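# Find the cracked bed slat and set it on the table

## Task

Six slats sit loose in a bed frame, and one of them has an internal split that cannot be seen; pressing on slats is allowed to find it. Remove that split slat and rest it on the table so it touches no part of the frame and no part of it extends past the table's edge. The remaining five slats must be seated properly in the frame, held there by the frame itself and not by the robot. Finally release everything and move the grippers away. Nothing may be pushed or dropped off the table.

## Robot and tools

Robot: two arms, left_arm and right_arm, each ending in a parallel two-finger gripper with a wrist camera (cam_left_wrist and cam_right_wrist, both 616x616 fisheye images).

Frame: all positions are in one scene frame, in metres. The origin lies on the table surface midway between the arms; +z is up, +x reaches out across the table, and left_arm sits on the +y side. The arm names do not match left or right in the pictures. Orientation is a quaternion written w first (qw, qx, qy, qz). On a gripper, the fingers extend along its own +z axis and close toward each other along its y axis. The reported hand position is the spot between the finger pads, roughly 1 cm short of the tips; it can be a little wrong, more so when the arm reaches far, and moves often finish a centimetre or more off, usually low.

The 16-number row: every command that moves an arm uses one flat list of 16 numbers covering both arms, even if only one moves: x, y, z, qw, qx, qy, qz, opening for left_arm, then the same eight for right_arm. x, y, z and the quaternion are an absolute target pose for that gripper in the scene frame, not an offset. Opening runs from -1 (closed) to +1 (fully open, 0.094 m). A target more than 0.6 m from the arm's last reported position along any gripper axis is refused. Each control step the controller limits the commanded pose to within 70 mm and 16 degrees of where the gripper actually is, favouring position over orientation. To hold an arm still, resend the exact pose from the last result before it stopped, with the opening it should keep; to keep a gripper's orientation, repeat the same quaternion you sent, not the drifted reported one.

Tools:
- execute_actions: {"actions": [...], "pictures": bool}. An empty list just returns the current state (with pictures). One action {"rows": [[16 numbers], ...], "steps": n} plays up to 15 rows, one per control step of 1/30 s; n is at most 15 (default 15) and at least 9; if rows run out, the last is repeated. One wait {"steps": n} (up to 300) sends nothing and returns after n steps counted from the previous result, including your thinking time. The result arrives 9 steps before the action ends; those 9 steps run while you reply. Pictures come only for an empty list or with pictures true.
- move: {"target": [16 numbers], "speed": m/s}. Drives each gripper in a straight line toward its absolute target pose; both paths finish together, lasting 0.5 to 10 s (cut off at 10 s). speed is 0.002 to 0.5 m/s, default 0.25; rotation is capped at twice that in rad/s. The opening is applied at the start. Paths ignore obstacles and the other arm, and grippers can lag, stray or overshoot the speed, especially near full reach. The result adds a move: line with the ending (done, off_target, moving, held, fault), any limits (paced = the pose was clipped; held = a safety check blocked some steps, after which the arm may jump faster), and each gripper's distance from its target. Pictures are included.
- wait: {"seconds": 0 to 10}. Lets the simulation run with no new command.
- zoom_image: {"camera": name, "region": [x0, y0, x1, y1]} in image pixels, origin top-left, at most 504x504; gives a sharper crop of that camera's latest image.
- finished_scene: {"scene": number}.

Reading results: the state line gives each gripper's position and quaternion. grip_measured is the finger gap on the command scale (the last Joint positions value is the gap in metres); each gripper can read up to about 1 mm off. To grasp, command about 0.03 below grip_measured; a smaller margin grips more gently. Pad force tops out near 50 to 62 N. HELD marks steps where the clearance check withheld your row; a 'pose unreachable' line names the arm affected. A Hand target line (only when nothing is kept back) shows where the controller is heading. Joint torques are raw drive outputs with offsets and noise, so they only loosely show contact loads, but they may help tell a weak slat when pressing. Joint limits (rad): waist -2.880 to 2.880, shoulder 0 to 3.142, elbow 0 to 3.019, wrist pitch -1.693 to 1.571, wrist yaw -1.571 to 1.571, wrist roll -2.094 to 2.094. Camera calibration lines (K, distortion, T_world_to_cam) let you project scene points into images.

Cautions: fast contact and targets set deep past a surface push hard; approach slowly. Never let the two arms collide or press on each other. Do not drop or knock anything off the table. Holding loads heats motors; MOTOR HOT appears from 85 °C and at 100 °C the arm lets go and falls (OVER-TEMPERATURE FAULT). After a grasp, ensure slats are left resting on their own, then open and withdraw both grippers before finishing.

Each tool is called as name(argument=value, ...) on one line, values as JSON.

## Session

execute_actions(actions=[])

Scene clock: 0.00 s of 5100.00 s.
left_arm: end_effector_position=(+0.4498, +0.6278, +0.3185) grip_measured=+1.000 end_effector_quat_wxyz=(+0.459, +0.402, +0.557, +0.563) | right_arm: end_effector_position=(+0.1481, -0.0927, +0.2610) grip_measured=+1.000 end_effector_quat_wxyz=(+0.016, +0.986, -0.022, +0.164)
Joint positions: left_arm=[0.844 1.195 0.633 0.628 0.552 1.476 0.094] | right_arm=[ 1.119  0.723  0.894 -1.651  0.32  -1.926  0.094]
Joint velocities: left_arm=[-0.005 -0.015  0.002  0.002 -0.037 -0.037  0.   ] | right_arm=[ 0.005 -0.005 -0.002  0.002  0.022 -0.037  0.   ]
Joint torques (N m, as the arm reports them, + toward a larger angle): no reading
Motor temperatures (°C, as the motors report them): left_arm=[17 18 19 18 17 20] | right_arm=[19 19 17 17 16 19]
Hand target (left_arm): +0.453, +0.631, +0.333; +0.461, +0.401, +0.547, +0.573
Hand target (right_arm): +0.150, -0.089, +0.271; +0.004, +0.985, -0.024, +0.169

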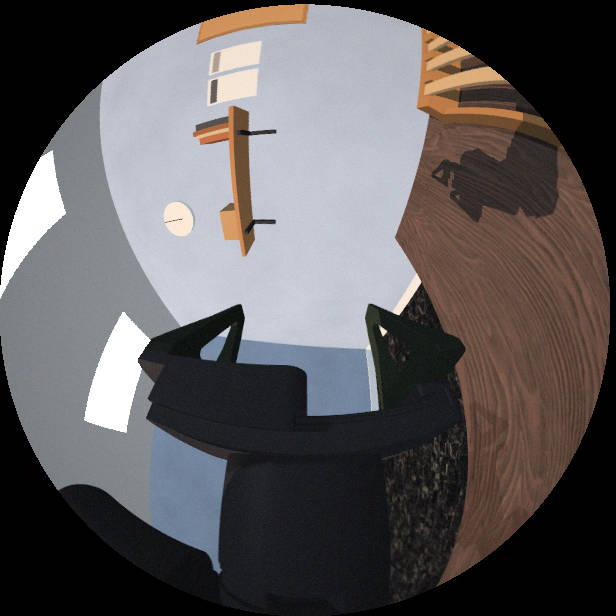

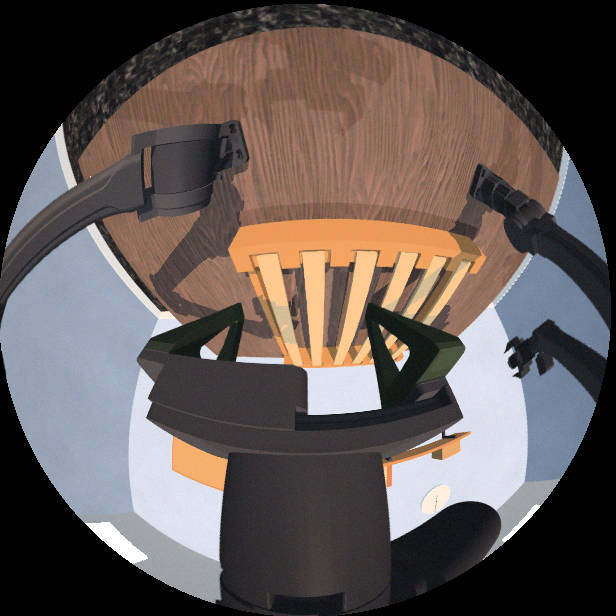

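move(target=[0.3,0.4,0.3,0,0,1,0,1,0.2,-0.15,0.3,0,0.6,-0.8,0,1], speed=0.4)

move(target=[0.22,0.22,0.3,0,0,1,0,1,0.22,-0.12,0.3,0,0,-1,0,1], speed=0.4)

Scene clock: 4.10 s of 5100.00 s.
left_arm: end_effector_position=(+0.2903, +0.4045, +0.2803) grip_measured=+1.000 end_effector_quat_wxyz=(+0.002, -0.000, +1.000, -0.010) | right_arm: end_effector_position=(+0.1923, -0.1489, +0.2791) grip_measured=+1.000 end_effector_quat_wxyz=(+0.050, -0.607, +0.793, -0.004)
Joint positions: left_arm=[ 0.329  0.997  1.103 -1.68   0.02   0.3    0.094] | right_arm=[ 0.438  0.745  0.973 -1.698 -0.007 -0.804  0.094]
Joint velocities: left_arm=[ 0.005 -0.015 -0.002  0.002 -0.022 -0.022  0.   ] | right_arm=[ 0.005 -0.005  0.012  0.002  0.051  0.022  0.   ]
Joint torques (N m, as the arm reports them, + toward a larger angle): left_arm=[ 0.74 -5.94 13.5  -1.1   0.25 -0.11] | right_arm=[-1.53 -0.57 14.19  0.03 -0.28  0.08]
Motor temperatures (°C, as the motors report them): left_arm=[17 18 21 18 17 20] | right_arm=[19 19 18 17 16 19]
Hand target (left_arm): +0.298, +0.402, +0.296; +0.016, +0.000, +1.000, -0.007
Hand target (right_arm): +0.197, -0.148, +0.298; +0.070, -0.599, +0.798, -0.006
Off the commanded pose (left_arm): 0.022 m, 1 deg.
Off the commanded pose (right_arm): 0.022 m, 6 deg.
joint sent to its limit (left arm) — the command would take joint 4 (wrist pitch) past its lower limit, so that joint was sent only as far as its limit.
joint sent to its limit (right arm) — the command would take joint 4 (wrist pitch) past its lower limit, so that joint was sent only as far as its limit.
Kept back: nothing.
move: off_target (left_arm, right_arm)
camera_calibration (this result's frames):
cam_left_wrist: T_world_to_cam=[[0.0108616, -0.999517, 0.029122, 0.390353], [-0.819367, 0.00779737, 0.573216, 0.0789168], [-0.573167, -0.0300876, -0.818886, 0.53259], [0, 0, 0, 1]] pos_world=[0.365685, 0.405574, 0.379527]
cam_right_wrist: T_world_to_cam=[[0.964908, -0.255067, 0.0623997, -0.242364], [-0.248655, -0.811156, 0.529336, -0.21676], [-0.0844, -0.526276, -0.846115, 0.2985], [0, 0, 0, 1]] pos_world=[0.205154, -0.0805518, 0.382428]

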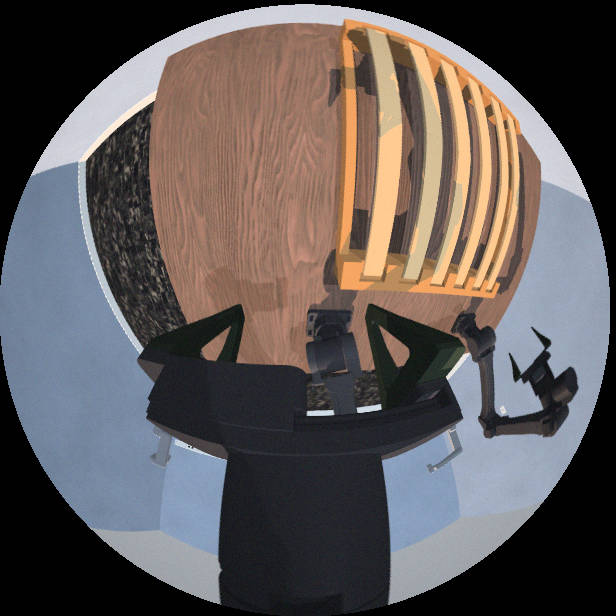

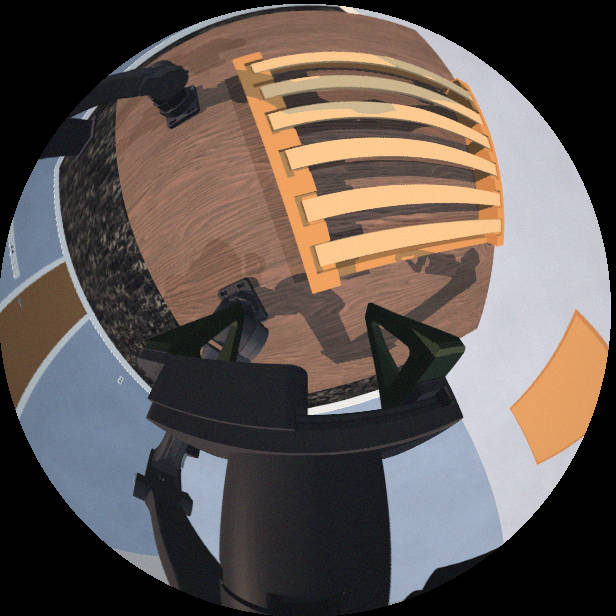

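Scene clock: 6.40 s of 5100.00 s.
left_arm: end_effector_position=(+0.2170, +0.2227, +0.2918) grip_measured=+1.000 end_effector_quat_wxyz=(+0.051, +0.003, +0.998, -0.043) | right_arm: end_effector_position=(+0.2144, -0.1273, +0.2835) grip_measured=+1.000 end_effector_quat_wxyz=(+0.019, +0.002, +1.000, +0.012)
Joint positions: left_arm=[-0.535  0.774  1.016 -1.68   0.018 -0.56   0.094] | right_arm=[ 0.482  0.868  1.041 -1.698 -0.001  0.551  0.094]
Joint velocities: left_arm=[-0.015  0.005  0.002  0.007 -0.022 -0.037  0.   ] | right_arm=[-0.015 -0.005 -0.017 -0.002 -0.051  0.007  0.   ]
Joint torques (N m, as the arm reports them, + toward a larger angle): left_arm=[ 1.02 -2.97 11.41 -0.82 -0.09 -0.1 ] | right_arm=[ 0.74 -0.84 14.27 -0.07 -0.05  0.08]
Motor temperatures (°C, as the motors report them): left_arm=[17 18 21 18 17 20] | right_arm=[19 19 19 17 16 19]
Hand target (left_arm): +0.217, +0.221, +0.299; +0.054, +0.000, +0.998, -0.044
Hand target (right_arm): +0.220, -0.120, +0.299; +0.030, -0.000, +0.999, +0.019
Off the commanded pose (left_arm): 0.009 m, 8 deg.
Off the commanded pose (right_arm): 0.019 m, 3 deg.
joint sent to its limit (left arm) — the command would take joint 4 (wrist pitch) past its lower limit, so that joint was sent only as far as its limit.
joint sent to its limit (right arm) — the command would take joint 4 (wrist pitch) past its lower limit, so that joint was sent only as far as its limit.
Kept back: nothing.
move: off_target (left_arm, right_arm)
camera_calibration (this result's frames):
cam_left_wrist: T_world_to_cam=[[-0.000206047, -0.995469, 0.0950902, 0.191392], [-0.872146, 0.0467013, 0.487011, 0.0415688], [-0.489245, -0.0828322, -0.868204, 0.502429], [0, 0, 0, 1]] pos_world=[0.282105, 0.230201, 0.397767]
cam_right_wrist: T_world_to_cam=[[0.00405523, -0.999564, -0.0292507, -0.12117], [-0.827831, -0.0197645, 0.56063, 0.019943], [-0.560963, 0.0219411, -0.82755, 0.482205], [0, 0, 0, 1]] pos_world=[0.2875, -0.131303, 0.384324]

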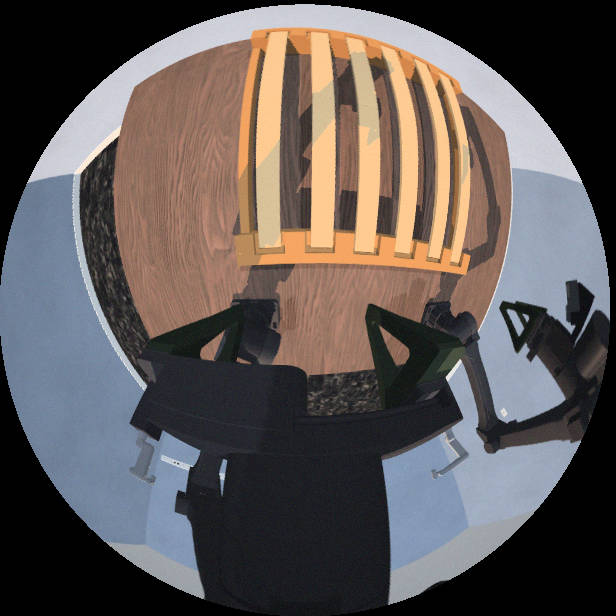

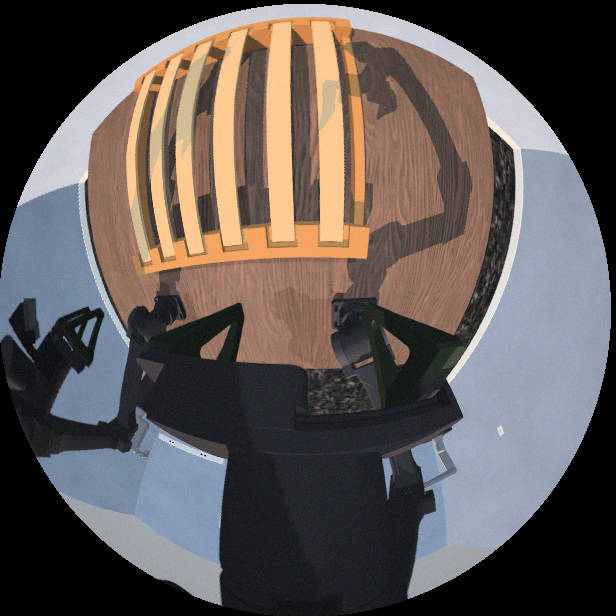

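zoom_image(camera="cam_left_wrist", region=[220,20,480,280])

zoom_image(camera="cam_right_wrist", region=[120,10,380,270])

Region (220, 20, 480, 280) of cam_left_wrist's 616x616 image, scaled by 1.938, with more detail than that image has.

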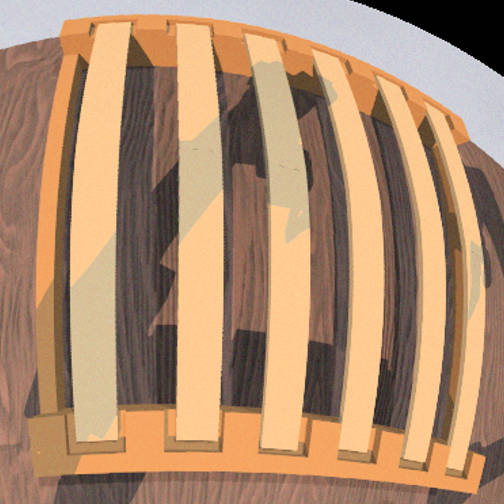

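Region (120, 10, 380, 270) of cam_right_wrist's 616x616 image, scaled by 1.938, with more detail than that image has.

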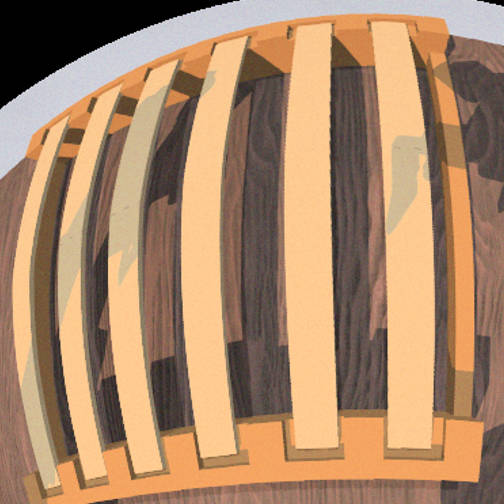

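move(target=[0.48,0.255,0.17,0,0,1,0,-1,0.48,0.0,0.17,0,0,1,0,-1], speed=0.3)

Scene clock: 9.53 s of 5100.00 s.
left_arm: end_effector_position=(+0.4653, +0.2506, +0.1559) grip_measured=-0.997 end_effector_quat_wxyz=(-0.022, -0.002, +1.000, +0.006) | right_arm: end_effector_position=(+0.4616, -0.0006, +0.1564) grip_measured=-0.987 end_effector_quat_wxyz=(-0.019, -0.003, +1.000, -0.010)
Joint positions: left_arm=[-0.168  1.521  1.227 -1.323 -0.003 -0.2    0.   ] | right_arm=[ 0.44   1.691  1.436 -1.359 -0.001  0.5    0.001]
Joint velocities: left_arm=[-0.024  0.005 -0.002  0.002 -0.051  0.081 -0.   ] | right_arm=[-0.005 -0.034 -0.002 -0.007  0.037  0.007  0.001]
Joint torques (N m, as the arm reports them, + toward a larger angle): left_arm=[  2.36 -13.45  12.93  -0.59  -0.1    0.09] | right_arm=[ -1.71 -11.95  13.57   0.12  -0.09  -0.09]
Motor temperatures (°C, as the motors report them): left_arm=[17 18 21 18 17 20] | right_arm=[19 19 19 17 16 19]
Hand target (left_arm): +0.482, +0.252, +0.173; +0.002, -0.000, +1.000, +0.003
Hand target (right_arm): +0.478, +0.001, +0.171; -0.000, -0.000, +1.000, +0.000
Off the commanded pose (left_arm): 0.021 m, 3 deg.
Off the commanded pose (right_arm): 0.023 m, 2 deg.
Kept back: nothing.
move: off_target (left_arm, right_arm)
camera_calibration (this result's frames):
cam_left_wrist: T_world_to_cam=[[0.0143681, -0.99989, -0.00366828, 0.241842], [-0.791374, -0.013614, 0.61118, 0.281225], [-0.611163, -0.00587853, -0.791483, 0.533741], [0, 0, 0, 1]] pos_world=[0.545282, 0.248782, 0.251455]
cam_right_wrist: T_world_to_cam=[[0.0134563, -0.999805, 0.0144318, -0.0104162], [-0.782689, -0.00154992, 0.622411, 0.267865], [-0.622268, -0.019671, -0.782557, 0.534063], [0, 0, 0, 1]] pos_world=[0.542125, 0.000506476, 0.251363]

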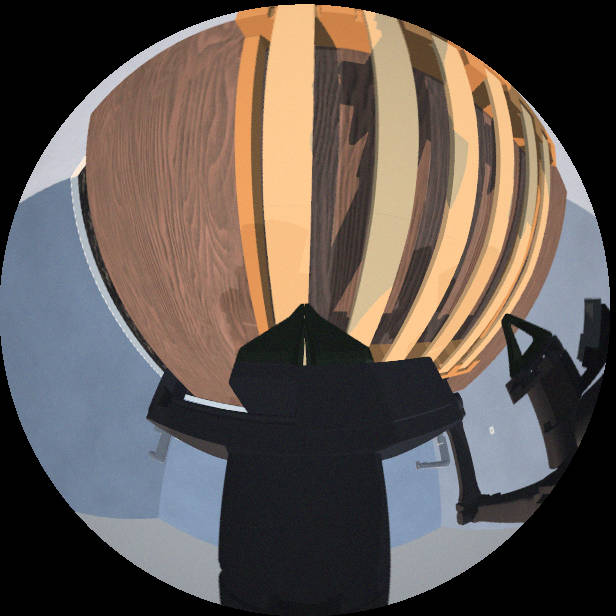

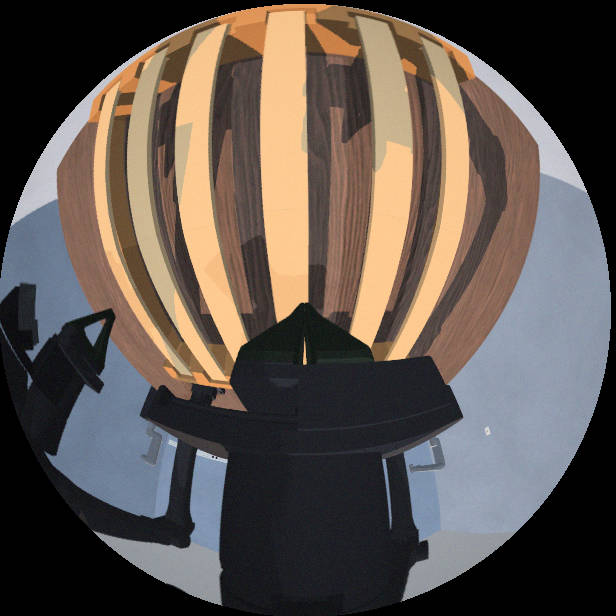

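move(target=[0.525,0.27,0.14,0,0,1,0,-1,0.525,0.017,0.14,0,0,1,0,-1], speed=0.15)

move(target=[0.525,0.27,0.105,0,0,1,0,-1,0.525,0.017,0.105,0,0,1,0,-1], speed=0.03)

Scene clock: 10.73 s of 5100.00 s.
left_arm: end_effector_position=(+0.5059, +0.2686, +0.1298) grip_measured=-0.997 end_effector_quat_wxyz=(-0.020, -0.003, +1.000, +0.005) | right_arm: end_effector_position=(+0.5062, +0.0143, +0.1322) grip_measured=-0.987 end_effector_quat_wxyz=(-0.016, -0.001, +1.000, -0.008)
Joint positions: left_arm=[-0.113  1.632  1.288 -1.267 -0.003 -0.147  0.   ] | right_arm=[ 0.424  1.819  1.546 -1.333 -0.001  0.487  0.001]
Joint velocities: left_arm=[ 0.005 -0.015  0.007  0.012  0.022 -0.022 -0.   ] | right_arm=[ 0.005  0.005  0.007  0.017 -0.007 -0.007 -0.   ]
Joint torques (N m, as the arm reports them, + toward a larger angle): left_arm=[  2.45 -13.81  12.91  -0.41   0.1    0.09] | right_arm=[ -1.35 -12.98  13.61   0.17  -0.03  -0.1 ]
Motor temperatures (°C, as the motors report them): left_arm=[17 18 21 18 17 20] | right_arm=[19 19 20 17 16 19]
Hand target (left_arm): +0.525, +0.270, +0.141; +0.001, +0.000, +1.000, +0.001
Hand target (right_arm): +0.524, +0.017, +0.140; +0.000, +0.000, +1.000, -0.000
Off the commanded pose (left_arm): 0.022 m, 2 deg.
Off the commanded pose (right_arm): 0.021 m, 2 deg.
Kept back: nothing.
move: off_target (left_arm, right_arm)
camera_calibration (this result's frames):
cam_left_wrist: T_world_to_cam=[[0.0159532, -0.999873, -0.000508164, 0.257916], [-0.793986, -0.0129772, 0.607798, 0.33112], [-0.607727, -0.00929287, -0.794092, 0.537537], [0, 0, 0, 1]] pos_world=[0.585466, 0.267175, 0.225731]
cam_right_wrist: T_world_to_cam=[[0.00954884, -0.999902, 0.0102642, 0.00668817], [-0.786919, -0.00118074, 0.617055, 0.320659], [-0.616982, -0.0139692, -0.786853, 0.541037], [0, 0, 0, 1]] pos_world=[0.586079, 0.014624, 0.227784]

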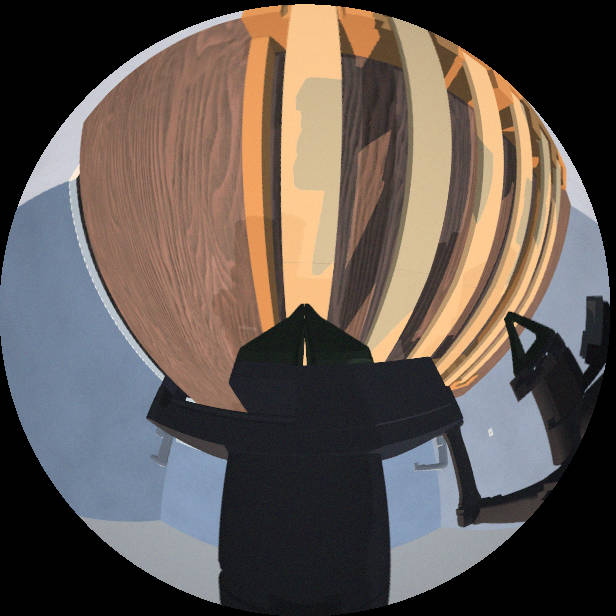

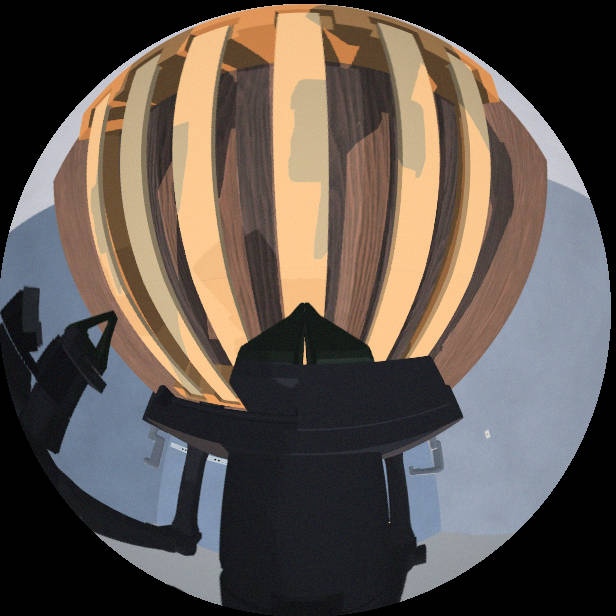

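Scene clock: 12.17 s of 5100.00 s.
left_arm: end_effector_position=(+0.5216, +0.2663, +0.1131) grip_measured=-0.997 end_effector_quat_wxyz=(+0.003, -0.001, +1.000, +0.001) | right_arm: end_effector_position=(+0.5187, +0.0210, +0.1174) grip_measured=-0.987 end_effector_quat_wxyz=(+0.005, -0.002, +1.000, +0.003)
Joint positions: left_arm=[-0.113  1.658  1.274 -1.181 -0.003 -0.144  0.   ] | right_arm=[ 0.424  1.837  1.532 -1.254 -0.001  0.487  0.001]
Joint velocities: left_arm=[ 0.015 -0.005 -0.012  0.002 -0.051 -0.007 -0.   ] | right_arm=[ 0.005  0.005 -0.002 -0.002 -0.022 -0.007 -0.001]
Joint torques (N m, as the arm reports them, + toward a larger angle): left_arm=[  2.38 -13.55   9.04  -0.18   0.18   0.1 ] | right_arm=[ -1.5  -12.68   9.68   0.53  -0.05  -0.09]
Motor temperatures (°C, as the motors report them): left_arm=[17 18 21 18 17 20] | right_arm=[19 19 20 17 16 19]
Hand target (left_arm): +0.525, +0.270, +0.105; -0.000, +0.000, +1.000, +0.000
Hand target (right_arm): +0.525, +0.017, +0.105; -0.000, +0.000, +1.000, -0.000
Off the commanded pose (left_arm): 0.010 m, 0 deg.
Off the commanded pose (right_arm): 0.014 m, 1 deg.
Kept back: nothing.
move: off_target (right_arm)
camera_calibration (this result's frames):
cam_left_wrist: T_world_to_cam=[[0.0127549, -0.999895, 0.00681721, 0.25627], [-0.821375, -0.00658907, 0.57035, 0.37054], [-0.570245, -0.0128743, -0.821373, 0.518271], [0, 0, 0, 1]] pos_world=[0.596626, 0.265357, 0.212609]
cam_right_wrist: T_world_to_cam=[[0.0103282, -0.999885, -0.0110661, 0.0155252], [-0.811379, -0.014848, 0.584331, 0.356535], [-0.584429, 0.0029437, -0.81144, 0.522853], [0, 0, 0, 1]] pos_world=[0.594695, 0.0192781, 0.216101]

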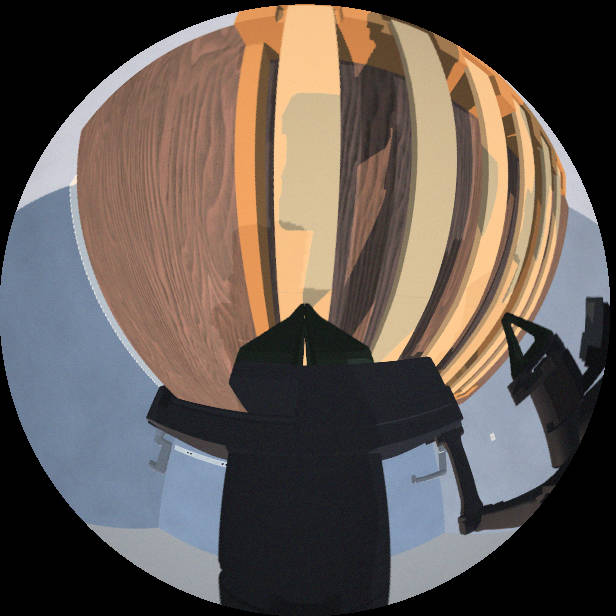

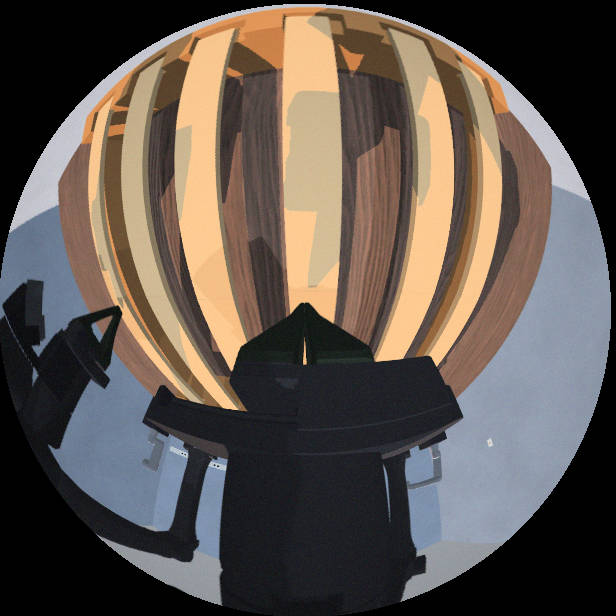

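move(target=[0.525,0.27,0.075,0,0,1,0,-1,0.525,0.012,0.075,0,0,1,0,-1], speed=0.03)

move(target=[0.525,0.27,0.055,0,0,1,0,-1,0.525,0.012,0.055,0,0,1,0,-1], speed=0.03)

Scene clock: 14.17 s of 5100.00 s.
left_arm: end_effector_position=(+0.5194, +0.2666, +0.1047) grip_measured=-0.997 end_effector_quat_wxyz=(+0.007, -0.001, +1.000, +0.001) | right_arm: end_effector_position=(+0.5175, +0.0201, +0.1006) grip_measured=-0.987 end_effector_quat_wxyz=(+0.010, -0.005, +1.000, +0.006)
Joint positions: left_arm=[-0.113  1.656  1.248 -1.148 -0.003 -0.143  0.   ] | right_arm=[ 0.424  1.841  1.491 -1.198 -0.001  0.479  0.001]
Joint velocities: left_arm=[-0.015  0.005 -0.007 -0.002 -0.007  0.051 -0.   ] | right_arm=[ 0.005  0.005  0.007  0.017 -0.051 -0.051 -0.001]
Joint torques (N m, as the arm reports them, + toward a larger angle): left_arm=[  2.47 -10.97   7.23   1.88   0.18   0.1 ] | right_arm=[ -2.09 -11.36   8.56   1.08  -0.07  -0.1 ]
Motor temperatures (°C, as the motors report them): left_arm=[17 18 21 18 17 20] | right_arm=[19 19 20 17 16 19]
Hand target (left_arm): +0.524, +0.270, +0.076; -0.000, -0.000, +1.000, +0.000
Hand target (right_arm): +0.524, +0.012, +0.076; -0.000, -0.000, +1.000, +0.000
Off the commanded pose (left_arm): 0.030 m, 1 deg.
Off the commanded pose (right_arm): 0.028 m, 1 deg.
Kept back: nothing.
move: off_target (left_arm, right_arm)
camera_calibration (this result's frames):
cam_left_wrist: T_world_to_cam=[[0.0123115, -0.999891, 0.00809895, 0.256766], [-0.826088, -0.00560716, 0.563513, 0.376411], [-0.563407, -0.0136282, -0.826067, 0.507257], [0, 0, 0, 1]] pos_world=[0.593579, 0.265761, 0.204836]
cam_right_wrist: T_world_to_cam=[[0.0177181, -0.999706, -0.016534, 0.0112284], [-0.817032, -0.0240084, 0.576092, 0.369242], [-0.57632, 0.00330155, -0.817218, 0.504852], [0, 0, 0, 1]] pos_world=[0.592439, 0.0184232, 0.200042]

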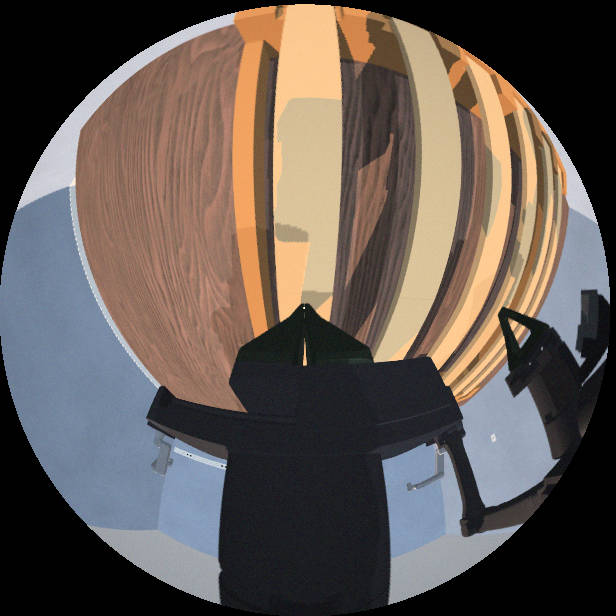

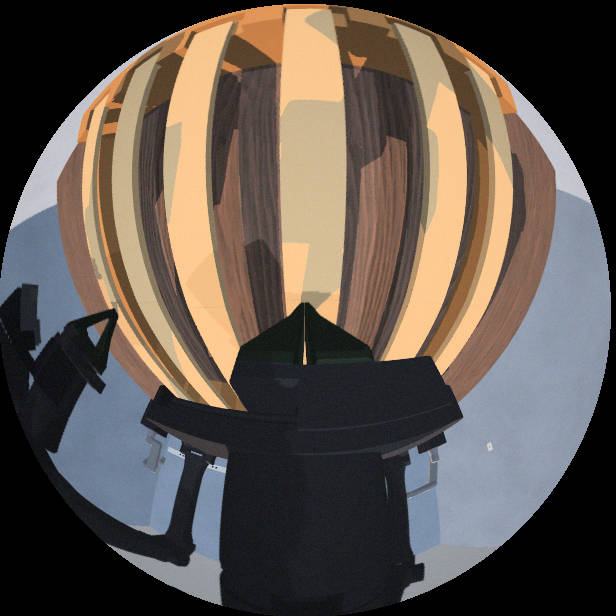

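Scene clock: 16.07 s of 5100.00 s.
left_arm: end_effector_position=(+0.5191, +0.2667, +0.1029) grip_measured=-0.997 end_effector_quat_wxyz=(+0.019, -0.001, +1.000, -0.001) | right_arm: end_effector_position=(+0.5173, +0.0201, +0.0979) grip_measured=-0.987 end_effector_quat_wxyz=(+0.014, -0.005, +1.000, +0.008)
Joint positions: left_arm=[-0.113  1.643  1.226 -1.115 -0.003 -0.143  0.   ] | right_arm=[ 0.424  1.836  1.477 -1.178 -0.001  0.479  0.001]
Joint velocities: left_arm=[ 0.005 -0.015  0.007  0.007 -0.007  0.066  0.   ] | right_arm=[-0.015 -0.015  0.012  0.002 -0.037 -0.007 -0.001]
Joint torques (N m, as the arm reports them, + toward a larger angle): left_arm=[ 2.35 -8.4   6.41  2.65  0.2   0.09] | right_arm=[-2.19 -9.99  7.16  1.94 -0.06 -0.11]
Motor temperatures (°C, as the motors report them): left_arm=[17 18 21 18 17 20] | right_arm=[19 19 20 17 16 19]
Hand target (left_arm): +0.521, +0.270, +0.058; -0.000, -0.000, +1.000, -0.000
Hand target (right_arm): +0.522, +0.011, +0.057; -0.000, -0.000, +1.000, +0.000
Off the commanded pose (left_arm): 0.048 m, 2 deg.
Off the commanded pose (right_arm): 0.044 m, 2 deg.
Kept back: nothing.
move: off_target (left_arm, right_arm)
camera_calibration (this result's frames):
cam_left_wrist: T_world_to_cam=[[0.0120751, -0.999858, 0.0117731, 0.256565], [-0.839261, -0.00373347, 0.543716, 0.38553], [-0.543595, -0.0164461, -0.839187, 0.497419], [0, 0, 0, 1]] pos_world=[0.590857, 0.266148, 0.204788]
cam_right_wrist: T_world_to_cam=[[0.0179057, -0.999604, -0.0217278, 0.0116082], [-0.822323, -0.0270846, 0.568375, 0.374227], [-0.568739, 0.00769007, -0.822482, 0.499125], [0, 0, 0, 1]] pos_world=[0.5914, 0.0179011, 0.198072]

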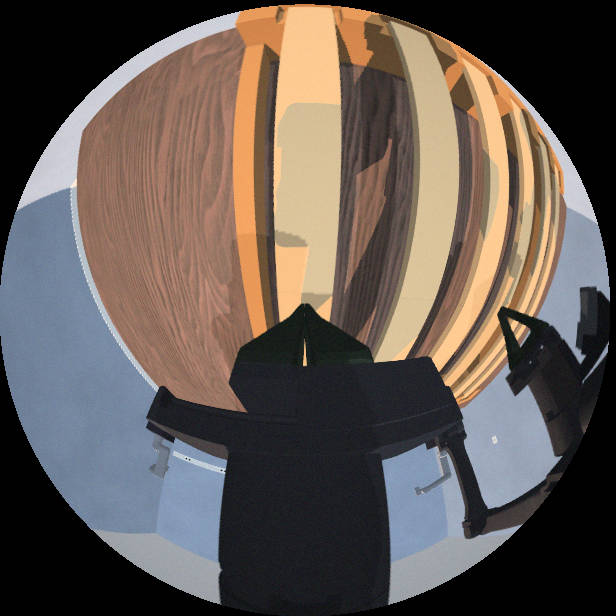

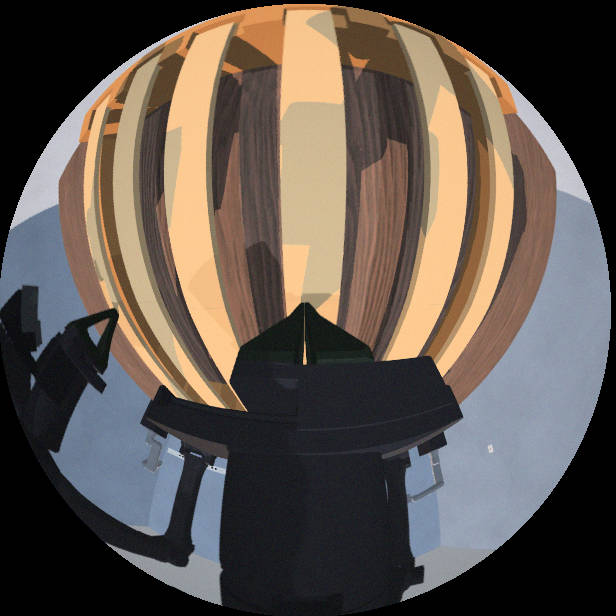

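move(target=[0.525,0.27,0.03,0,0,1,0,-1,0.525,0.012,0.03,0,0,1,0,-1], speed=0.04)

move(target=[0.525,0.23,0.16,0,0,1,0,-1,0.525,-0.03,0.16,0,0,1,0,-1], speed=0.1)

move(target=[0.525,0.183,0.125,0,0,1,0,-1,0.525,-0.078,0.125,0,0,1,0,-1], speed=0.1)

Scene clock: 19.13 s of 5100.00 s.
left_arm: end_effector_position=(+0.5190, +0.2667, +0.1011) grip_measured=-0.997 end_effector_quat_wxyz=(+0.033, -0.001, +0.999, -0.003) | right_arm: end_effector_position=(+0.5172, +0.0198, +0.0964) grip_measured=-0.987 end_effector_quat_wxyz=(+0.027, -0.005, +1.000, +0.016)
Joint positions: left_arm=[-0.113  1.629  1.202 -1.078 -0.003 -0.143  0.   ] | right_arm=[ 0.423  1.82   1.448 -1.137 -0.003  0.479  0.001]
Joint velocities: left_arm=[-0.005 -0.005  0.007  0.012  0.066 -0.007 -0.   ] | right_arm=[-0.005  0.005  0.007  0.007  0.051 -0.022 -0.   ]
Joint torques (N m, as the arm reports them, + toward a larger angle): left_arm=[ 2.36 -5.71  5.43  3.52  0.22  0.08] | right_arm=[-2.22 -7.37  6.28  2.48 -0.03 -0.11]
Motor temperatures (°C, as the motors report them): left_arm=[17 18 21 18 17 20] | right_arm=[19 19 20 17 16 19]
Hand target (left_arm): +0.517, +0.271, +0.038; -0.000, -0.000, +1.000, -0.000
Hand target (right_arm): +0.519, +0.009, +0.034; -0.001, +0.000, +1.000, +0.000
Off the commanded pose (left_arm): 0.071 m, 4 deg; position clipped at the last step of the last action.
Off the commanded pose (right_arm): 0.067 m, 4 deg.
Kept back: nothing.
move: off_target (left_arm, right_arm); limits=paced
camera_calibration (this result's frames):
cam_left_wrist: T_world_to_cam=[[0.0113174, -0.999809, 0.0159386, 0.256557], [-0.853736, -0.00136299, 0.520705, 0.395652], [-0.520584, -0.0195004, -0.853588, 0.486192], [0, 0, 0, 1]] pos_world=[0.587982, 0.266528, 0.204901]
cam_right_wrist: T_world_to_cam=[[0.0182889, -0.999195, -0.0357128, 0.0123871], [-0.836129, -0.03487, 0.547423, 0.3843], [-0.548228, 0.0198487, -0.836093, 0.488226], [0, 0, 0, 1]] pos_world=[0.588756, 0.016087, 0.19827]

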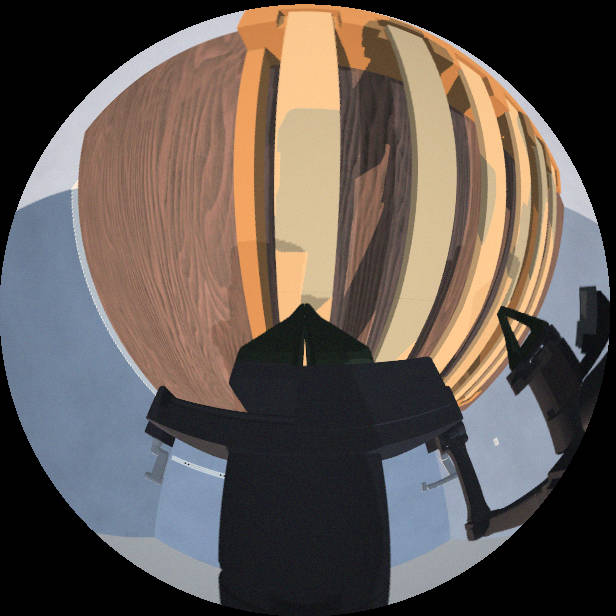

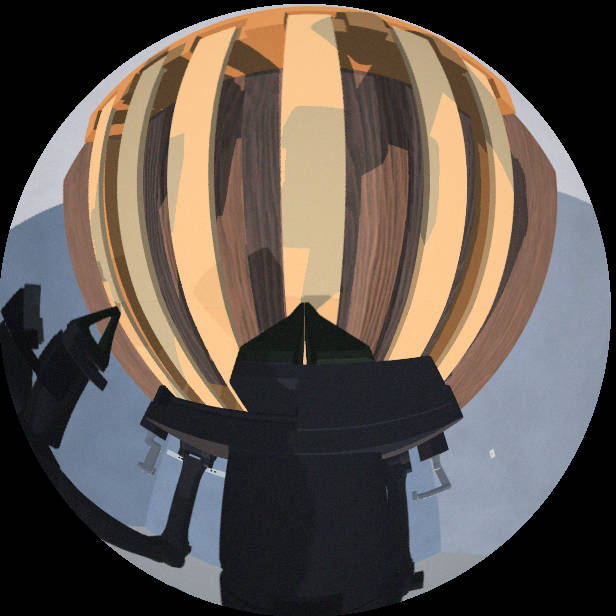

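Scene clock: 20.43 s of 5100.00 s.
left_arm: end_effector_position=(+0.5116, +0.2385, +0.1534) grip_measured=-0.997 end_effector_quat_wxyz=(-0.007, +0.000, +1.000, +0.002) | right_arm: end_effector_position=(+0.5110, -0.0299, +0.1348) grip_measured=-0.987 end_effector_quat_wxyz=(-0.025, -0.001, +1.000, -0.009)
Joint positions: left_arm=[-0.173  1.623  1.342 -1.304 -0.001 -0.201  0.   ] | right_arm=[ 0.345  1.792  1.514 -1.347 -0.003  0.408  0.001]
Joint velocities: left_arm=[-0.005  0.005  0.007 -0.012  0.022 -0.007  0.   ] | right_arm=[-0.015  0.005  0.002  0.012  0.066  0.037 -0.001]
Joint torques (N m, as the arm reports them, + toward a larger angle): left_arm=[  1.02 -13.3   12.97  -1.15   0.19  -0.11] | right_arm=[ -1.12 -15.26  13.34  -0.22  -0.03  -0.1 ]
Motor temperatures (°C, as the motors report them): left_arm=[17 18 21 18 17 20] | right_arm=[19 19 20 17 16 19]
Hand target (left_arm): +0.523, +0.230, +0.160; -0.000, -0.000, +1.000, -0.001
Hand target (right_arm): +0.524, -0.030, +0.160; -0.001, -0.000, +1.000, +0.001
Off the commanded pose (left_arm): 0.017 m, 1 deg.
Off the commanded pose (right_arm): 0.029 m, 3 deg.
Kept back: nothing.
move: off_target (left_arm, right_arm)
camera_calibration (this result's frames):
cam_left_wrist: T_world_to_cam=[[0.00982993, -0.99994, 0.00481745, 0.230081], [-0.809785, -0.00513401, 0.586705, 0.330314], [-0.586645, -0.00966836, -0.809787, 0.551155], [0, 0, 0, 1]] pos_world=[0.588554, 0.237091, 0.251412]
cam_right_wrist: T_world_to_cam=[[0.00922517, -0.99987, 0.0132579, -0.0377527], [-0.774485, 0.00124224, 0.632591, 0.314465], [-0.632525, -0.0161038, -0.774372, 0.551635], [0, 0, 0, 1]] pos_world=[0.59282, -0.029255, 0.228743]

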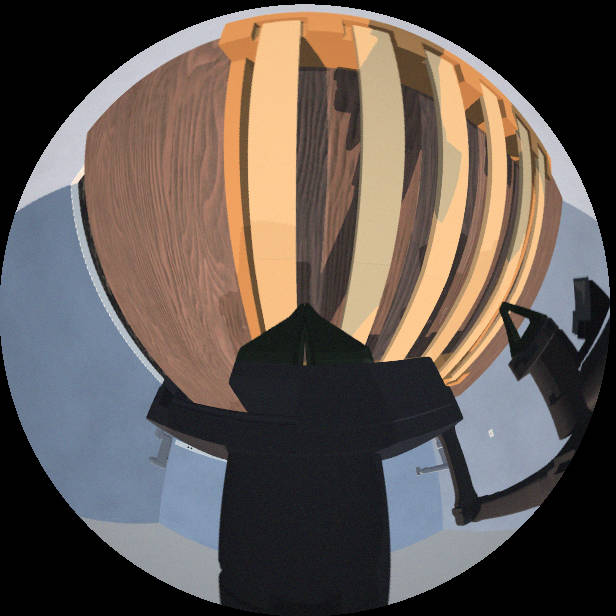

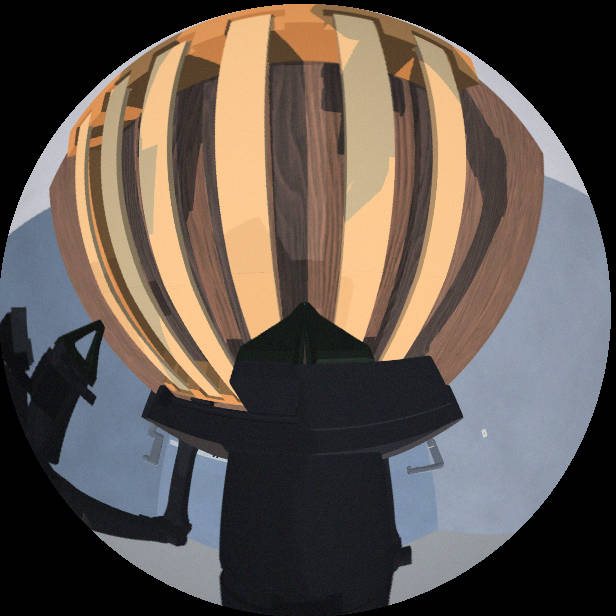

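Scene clock: 21.50 s of 5100.00 s.
left_arm: end_effector_position=(+0.5146, +0.1905, +0.1229) grip_measured=-0.997 end_effector_quat_wxyz=(-0.010, +0.003, +1.000, +0.003) | right_arm: end_effector_position=(+0.5199, -0.0754, +0.1106) grip_measured=-0.987 end_effector_quat_wxyz=(-0.019, +0.001, +1.000, -0.006)
Joint positions: left_arm=[-0.268  1.689  1.342 -1.246 -0.001 -0.292  0.   ] | right_arm=[ 0.258  1.783  1.435 -1.264 -0.001  0.326  0.001]
Joint velocities: left_arm=[-0.015 -0.005  0.012 -0.002 -0.037  0.007 -0.   ] | right_arm=[ 0.005 -0.015  0.007 -0.012  0.11  -0.095 -0.001]
Joint torques (N m, as the arm reports them, + toward a larger angle): left_arm=[  1.15 -14.4   11.13  -0.28   0.15  -0.11] | right_arm=[ -1.39 -15.1    9.45   0.44  -0.07  -0.08]
Motor temperatures (°C, as the motors report them): left_arm=[17 18 22 18 17 20] | right_arm=[19 19 20 17 16 19]
Hand target (left_arm): +0.524, +0.183, +0.125; -0.001, +0.000, +1.000, -0.001
Hand target (right_arm): +0.525, -0.078, +0.125; -0.001, +0.000, +1.000, -0.000
Off the commanded pose (left_arm): 0.013 m, 1 deg.
Off the commanded pose (right_arm): 0.015 m, 2 deg.
Kept back: nothing.
move: off_target (left_arm, right_arm)
camera_calibration (this result's frames):
cam_left_wrist: T_world_to_cam=[[0.0052766, -0.999984, 0.00207928, 0.184903], [-0.805627, -0.00301922, 0.592416, 0.34722], [-0.5924, -0.00480107, -0.80563, 0.529284], [0, 0, 0, 1]] pos_world=[0.592302, 0.18849, 0.220324]
cam_right_wrist: T_world_to_cam=[[0.00416008, -0.999968, 0.00686957, -0.0797299], [-0.782244, 0.00102539, 0.622972, 0.341754], [-0.622959, -0.00796529, -0.782214, 0.534287], [0, 0, 0, 1]] pos_world=[0.600505, -0.0758221, 0.205571]

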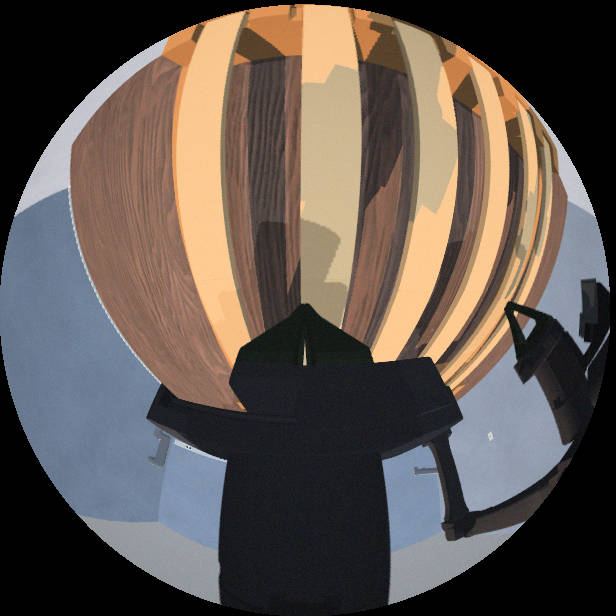

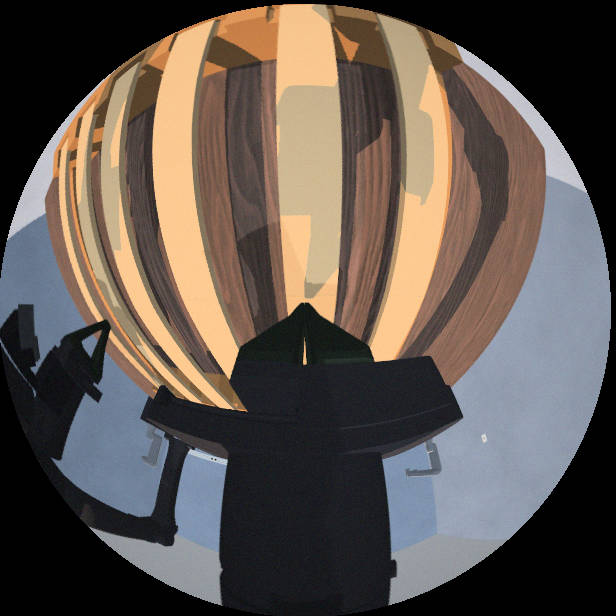

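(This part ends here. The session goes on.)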